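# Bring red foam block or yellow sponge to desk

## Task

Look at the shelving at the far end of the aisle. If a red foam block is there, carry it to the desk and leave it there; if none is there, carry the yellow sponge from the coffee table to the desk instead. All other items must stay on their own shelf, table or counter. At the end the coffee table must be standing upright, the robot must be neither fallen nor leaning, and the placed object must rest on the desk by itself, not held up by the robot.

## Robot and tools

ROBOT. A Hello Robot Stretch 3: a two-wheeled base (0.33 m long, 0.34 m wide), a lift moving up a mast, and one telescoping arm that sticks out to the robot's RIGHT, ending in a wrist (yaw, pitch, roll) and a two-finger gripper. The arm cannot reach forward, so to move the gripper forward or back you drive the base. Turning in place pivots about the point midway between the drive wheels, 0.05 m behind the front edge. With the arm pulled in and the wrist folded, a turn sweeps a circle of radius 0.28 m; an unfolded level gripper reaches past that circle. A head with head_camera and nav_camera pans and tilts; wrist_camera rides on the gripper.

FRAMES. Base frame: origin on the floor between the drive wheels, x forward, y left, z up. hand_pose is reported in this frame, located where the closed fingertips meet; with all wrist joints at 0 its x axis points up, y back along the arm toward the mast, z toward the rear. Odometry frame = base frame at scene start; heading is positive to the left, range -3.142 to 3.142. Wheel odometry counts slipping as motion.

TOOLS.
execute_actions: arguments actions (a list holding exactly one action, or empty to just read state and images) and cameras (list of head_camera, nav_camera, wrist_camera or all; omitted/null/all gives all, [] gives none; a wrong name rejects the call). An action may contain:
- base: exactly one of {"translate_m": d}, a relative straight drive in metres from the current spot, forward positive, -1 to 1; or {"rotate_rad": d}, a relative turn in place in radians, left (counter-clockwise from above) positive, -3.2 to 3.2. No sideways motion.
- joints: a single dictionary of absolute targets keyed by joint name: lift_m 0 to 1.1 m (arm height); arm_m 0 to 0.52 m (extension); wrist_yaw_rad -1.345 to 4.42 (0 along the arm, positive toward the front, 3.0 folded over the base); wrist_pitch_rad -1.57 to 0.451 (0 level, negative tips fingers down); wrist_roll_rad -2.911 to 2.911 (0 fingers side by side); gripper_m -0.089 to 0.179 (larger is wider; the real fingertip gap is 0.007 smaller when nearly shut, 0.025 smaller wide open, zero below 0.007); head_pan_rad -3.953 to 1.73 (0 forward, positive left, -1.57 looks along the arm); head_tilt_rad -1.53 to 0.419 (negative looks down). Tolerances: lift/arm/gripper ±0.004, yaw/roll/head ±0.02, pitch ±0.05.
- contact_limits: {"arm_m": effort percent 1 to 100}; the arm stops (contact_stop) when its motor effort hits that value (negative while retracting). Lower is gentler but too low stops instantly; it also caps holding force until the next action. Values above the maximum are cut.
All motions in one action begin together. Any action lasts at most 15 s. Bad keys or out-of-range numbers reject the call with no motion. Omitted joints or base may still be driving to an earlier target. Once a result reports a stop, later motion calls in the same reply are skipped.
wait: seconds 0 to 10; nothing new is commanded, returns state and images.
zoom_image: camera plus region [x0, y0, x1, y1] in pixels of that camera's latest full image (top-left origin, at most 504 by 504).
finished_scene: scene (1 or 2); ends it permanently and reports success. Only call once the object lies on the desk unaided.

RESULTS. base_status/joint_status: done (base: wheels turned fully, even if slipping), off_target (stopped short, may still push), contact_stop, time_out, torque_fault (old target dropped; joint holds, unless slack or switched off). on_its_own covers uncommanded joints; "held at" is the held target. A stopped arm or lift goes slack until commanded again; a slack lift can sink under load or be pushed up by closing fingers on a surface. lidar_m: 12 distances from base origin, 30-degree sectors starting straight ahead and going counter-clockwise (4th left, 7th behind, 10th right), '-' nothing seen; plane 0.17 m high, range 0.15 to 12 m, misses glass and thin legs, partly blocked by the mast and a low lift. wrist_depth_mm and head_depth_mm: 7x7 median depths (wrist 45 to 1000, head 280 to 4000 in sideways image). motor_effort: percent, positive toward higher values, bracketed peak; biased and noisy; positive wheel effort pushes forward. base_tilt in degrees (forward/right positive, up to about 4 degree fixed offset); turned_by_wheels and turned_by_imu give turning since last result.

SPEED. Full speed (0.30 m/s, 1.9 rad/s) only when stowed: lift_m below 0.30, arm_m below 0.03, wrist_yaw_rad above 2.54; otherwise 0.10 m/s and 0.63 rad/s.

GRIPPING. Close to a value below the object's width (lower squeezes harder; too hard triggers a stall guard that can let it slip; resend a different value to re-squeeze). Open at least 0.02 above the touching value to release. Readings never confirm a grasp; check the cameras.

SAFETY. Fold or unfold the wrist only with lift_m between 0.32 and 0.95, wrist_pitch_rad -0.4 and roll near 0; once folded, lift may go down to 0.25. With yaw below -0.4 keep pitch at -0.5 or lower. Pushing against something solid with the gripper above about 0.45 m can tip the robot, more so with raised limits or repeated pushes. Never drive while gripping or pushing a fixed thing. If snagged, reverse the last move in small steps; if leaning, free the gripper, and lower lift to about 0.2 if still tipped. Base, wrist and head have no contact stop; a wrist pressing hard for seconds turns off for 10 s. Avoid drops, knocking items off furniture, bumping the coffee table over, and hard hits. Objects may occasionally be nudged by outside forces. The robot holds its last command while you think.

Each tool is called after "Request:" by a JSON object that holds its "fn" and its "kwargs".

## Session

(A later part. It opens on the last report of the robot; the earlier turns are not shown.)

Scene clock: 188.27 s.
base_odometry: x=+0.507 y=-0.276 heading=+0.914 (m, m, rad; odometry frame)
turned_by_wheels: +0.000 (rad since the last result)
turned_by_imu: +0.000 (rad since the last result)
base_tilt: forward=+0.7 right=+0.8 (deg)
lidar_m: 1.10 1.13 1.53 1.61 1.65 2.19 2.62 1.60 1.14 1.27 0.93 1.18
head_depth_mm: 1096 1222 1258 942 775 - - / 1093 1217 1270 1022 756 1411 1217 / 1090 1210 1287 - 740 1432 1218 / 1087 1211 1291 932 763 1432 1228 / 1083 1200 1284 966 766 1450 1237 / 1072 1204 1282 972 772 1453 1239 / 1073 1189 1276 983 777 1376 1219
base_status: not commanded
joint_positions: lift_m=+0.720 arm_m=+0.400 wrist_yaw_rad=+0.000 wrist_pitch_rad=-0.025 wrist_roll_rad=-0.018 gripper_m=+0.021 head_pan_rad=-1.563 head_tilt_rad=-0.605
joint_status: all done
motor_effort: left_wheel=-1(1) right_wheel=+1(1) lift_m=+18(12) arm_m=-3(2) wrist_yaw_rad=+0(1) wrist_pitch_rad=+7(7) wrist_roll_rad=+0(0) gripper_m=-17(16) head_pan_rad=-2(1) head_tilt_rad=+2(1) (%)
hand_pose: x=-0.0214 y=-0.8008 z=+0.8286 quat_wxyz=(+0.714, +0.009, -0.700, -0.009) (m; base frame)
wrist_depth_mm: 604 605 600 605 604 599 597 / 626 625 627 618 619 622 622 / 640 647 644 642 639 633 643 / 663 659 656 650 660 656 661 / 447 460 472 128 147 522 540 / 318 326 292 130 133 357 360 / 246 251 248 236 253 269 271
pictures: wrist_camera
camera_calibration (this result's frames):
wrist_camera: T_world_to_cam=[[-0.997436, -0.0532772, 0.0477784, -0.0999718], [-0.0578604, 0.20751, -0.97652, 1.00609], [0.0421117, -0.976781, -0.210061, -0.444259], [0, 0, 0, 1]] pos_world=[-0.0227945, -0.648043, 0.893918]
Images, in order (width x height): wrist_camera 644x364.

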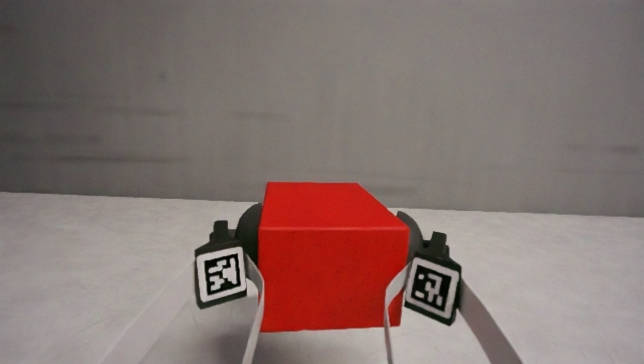

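Request:
{"fn": "execute_actions", "kwargs": {"actions": [{"joints":{"lift_m":0.668}}], "cameras": ["wrist_camera"]}}

Request:
{"fn": "execute_actions", "kwargs": {"actions": [{"joints":{"gripper_m":0.12}}], "cameras": []}}

Request:
{"fn": "execute_actions", "kwargs": {"actions": [{"joints":{"arm_m":0.1,"lift_m":0.72}}], "cameras": ["wrist_camera"]}}

Scene clock: 192.33 s.
base_odometry: x=+0.507 y=-0.276 heading=+0.914 (m, m, rad; odometry frame)
turned_by_wheels: +0.000 (rad since the last result)
turned_by_imu: +0.000 (rad since the last result)
base_tilt: forward=+0.7 right=+0.8 (deg)
lidar_m: 1.10 1.13 1.53 1.61 1.66 2.19 2.63 1.60 1.14 1.27 0.94 1.18
head_depth_mm: 1096 1220 1259 938 773 1436 - / 1098 1219 1265 983 - 1390 1221 / 1087 1210 1290 972 726 1434 1223 / 1085 1204 1290 931 763 1440 1227 / 1082 1208 1287 964 767 1445 1235 / 1079 1193 1279 977 774 1447 1237 / 1075 1195 1276 984 774 1386 1217
base_status: not commanded
joint_positions: lift_m=+0.668 arm_m=+0.400 wrist_yaw_rad=+0.000 wrist_pitch_rad=-0.025 wrist_roll_rad=-0.018 gripper_m=+0.021 head_pan_rad=-1.563 head_tilt_rad=-0.605
joint_status: all done
motor_effort: left_wheel=-1(1) right_wheel=+1(1) lift_m=+19(22) arm_m=-4(4) wrist_yaw_rad=+0(0) wrist_pitch_rad=+7(7) wrist_roll_rad=+0(0) gripper_m=-18(16) head_pan_rad=-2(1) head_tilt_rad=+2(2) (%)
hand_pose: x=-0.0214 y=-0.8008 z=+0.7766 quat_wxyz=(+0.714, +0.009, -0.700, -0.009) (m; base frame)
wrist_depth_mm: 598 609 608 602 601 601 598 / 619 619 627 621 619 623 617 / 642 641 637 639 644 643 640 / 523 550 576 615 650 650 650 / 312 319 327 128 147 365 376 / 220 227 203 130 132 248 251 / 172 174 173 164 176 187 189
pictures: wrist_camera
camera_calibration (this result's frames):
wrist_camera: T_world_to_cam=[[-0.997436, -0.0532771, 0.0477783, -0.0974871], [-0.0578604, 0.20751, -0.97652, 0.955302], [0.0421117, -0.976781, -0.210061, -0.455182], [0, 0, 0, 1]] pos_world=[-0.0227945, -0.648042, 0.841914]
Images, in order (width x height): wrist_camera 644x364.

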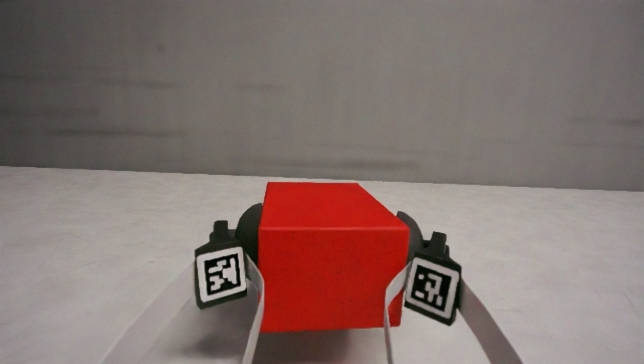

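Scene clock: 193.83 s.
base_odometry: x=+0.507 y=-0.276 heading=+0.914 (m, m, rad; odometry frame)
turned_by_wheels: +0.000 (rad since the last result)
turned_by_imu: +0.000 (rad since the last result)
base_tilt: forward=+0.7 right=+0.8 (deg)
lidar_m: 1.10 1.13 1.53 1.61 1.65 2.19 2.63 1.61 1.14 1.27 0.94 1.18
head_depth_mm: 1097 1224 1262 940 770 1440 - / 1092 1219 1269 985 - 1390 1216 / 1087 1213 1287 990 724 1428 1220 / 1085 1208 1282 953 762 1432 1229 / 1087 1201 1288 967 766 1444 1235 / 1077 1201 1282 977 771 1456 1241 / 1074 1200 1271 980 775 1380 1220
base_status: not commanded
joint_positions: lift_m=+0.668 arm_m=+0.400 wrist_yaw_rad=+0.000 wrist_pitch_rad=-0.022 wrist_roll_rad=-0.018 gripper_m=+0.120 head_pan_rad=-1.563 head_tilt_rad=-0.605
joint_status: all done
motor_effort: left_wheel=-1(1) right_wheel=+1(1) lift_m=+17(18) arm_m=-4(4) wrist_yaw_rad=+0(0) wrist_pitch_rad=+7(7) wrist_roll_rad=+0(0) gripper_m=+0(81) head_pan_rad=-3(1) head_tilt_rad=+2(2) (%)
hand_pose: x=-0.0214 y=-0.8009 z=+0.7772 quat_wxyz=(+0.714, +0.008, -0.700, -0.008) (m; base frame)
wrist_depth_mm: 608 610 601 609 608 601 600 / 624 622 621 629 625 631 623 / 641 635 643 640 639 641 640 / 536 561 588 622 652 657 652 / 315 346 335 345 356 403 384 / 223 239 219 148 227 267 253 / - 175 176 125 130 179 191
pictures: none
No camera images: the call's "cameras" was empty. Leave "cameras" out to get every camera's image.

Scene clock: 197.27 s.
base_odometry: x=+0.507 y=-0.276 heading=+0.914 (m, m, rad; odometry frame)
turned_by_wheels: +0.000 (rad since the last result)
turned_by_imu: +0.000 (rad since the last result)
base_tilt: forward=+0.7 right=+0.7 (deg)
lidar_m: 1.10 1.13 1.53 1.61 1.65 2.20 2.63 1.61 1.14 1.27 0.94 1.18
head_depth_mm: 1097 1220 1261 942 774 1487 - / 1095 1221 1273 948 777 1500 - / 1087 1212 1283 922 780 - - / 1084 1207 1290 936 763 1437 1225 / 1078 1200 1288 972 768 1445 1236 / 1077 1199 1280 978 772 1449 1243 / 1076 1195 1287 982 777 1392 1218
base_status: not commanded
joint_positions: lift_m=+0.720 arm_m=+0.100 wrist_yaw_rad=+0.000 wrist_pitch_rad=-0.021 wrist_roll_rad=-0.018 gripper_m=+0.120 head_pan_rad=-1.563 head_tilt_rad=-0.605
joint_status: all done
motor_effort: left_wheel=-1(1) right_wheel=+1(1) lift_m=+28(29) arm_m=-4(3) wrist_yaw_rad=+0(1) wrist_pitch_rad=+6(7) wrist_roll_rad=+0(0) gripper_m=-1(1) head_pan_rad=-1(2) head_tilt_rad=+1(2) (%)
hand_pose: x=-0.0214 y=-0.5010 z=+0.8290 quat_wxyz=(+0.714, +0.008, -0.700, -0.008) (m; base frame)
wrist_depth_mm: 901 887 906 897 889 887 889 / 938 946 948 927 937 919 911 / 960 957 960 957 953 939 954 / 887 824 856 932 963 960 976 / 455 505 486 448 522 594 558 / 323 347 336 345 352 388 370 / 260 252 259 262 267 258 277
pictures: wrist_camera
camera_calibration (this result's frames):
wrist_camera: T_world_to_cam=[[-0.997436, -0.0530854, 0.0479911, -0.084098], [-0.05786, 0.203595, -0.977344, 0.943038], [0.0421119, -0.977615, -0.206144, -0.154913], [0, 0, 0, 1]] pos_world=[-0.0227945, -0.347908, 0.893774]
Images, in order (width x height): wrist_camera 644x364.

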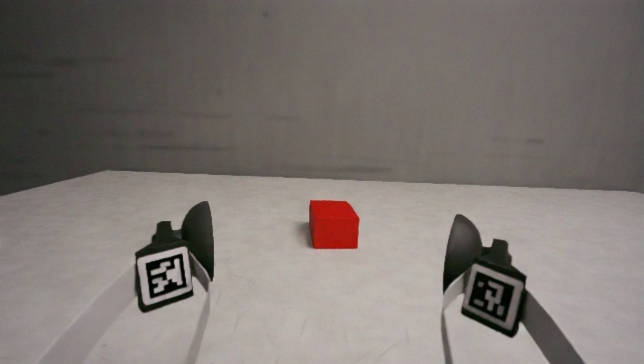

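Request:
{"fn": "finished_scene", "kwargs": {"scene": 1}}

The scene is finished: the task was done.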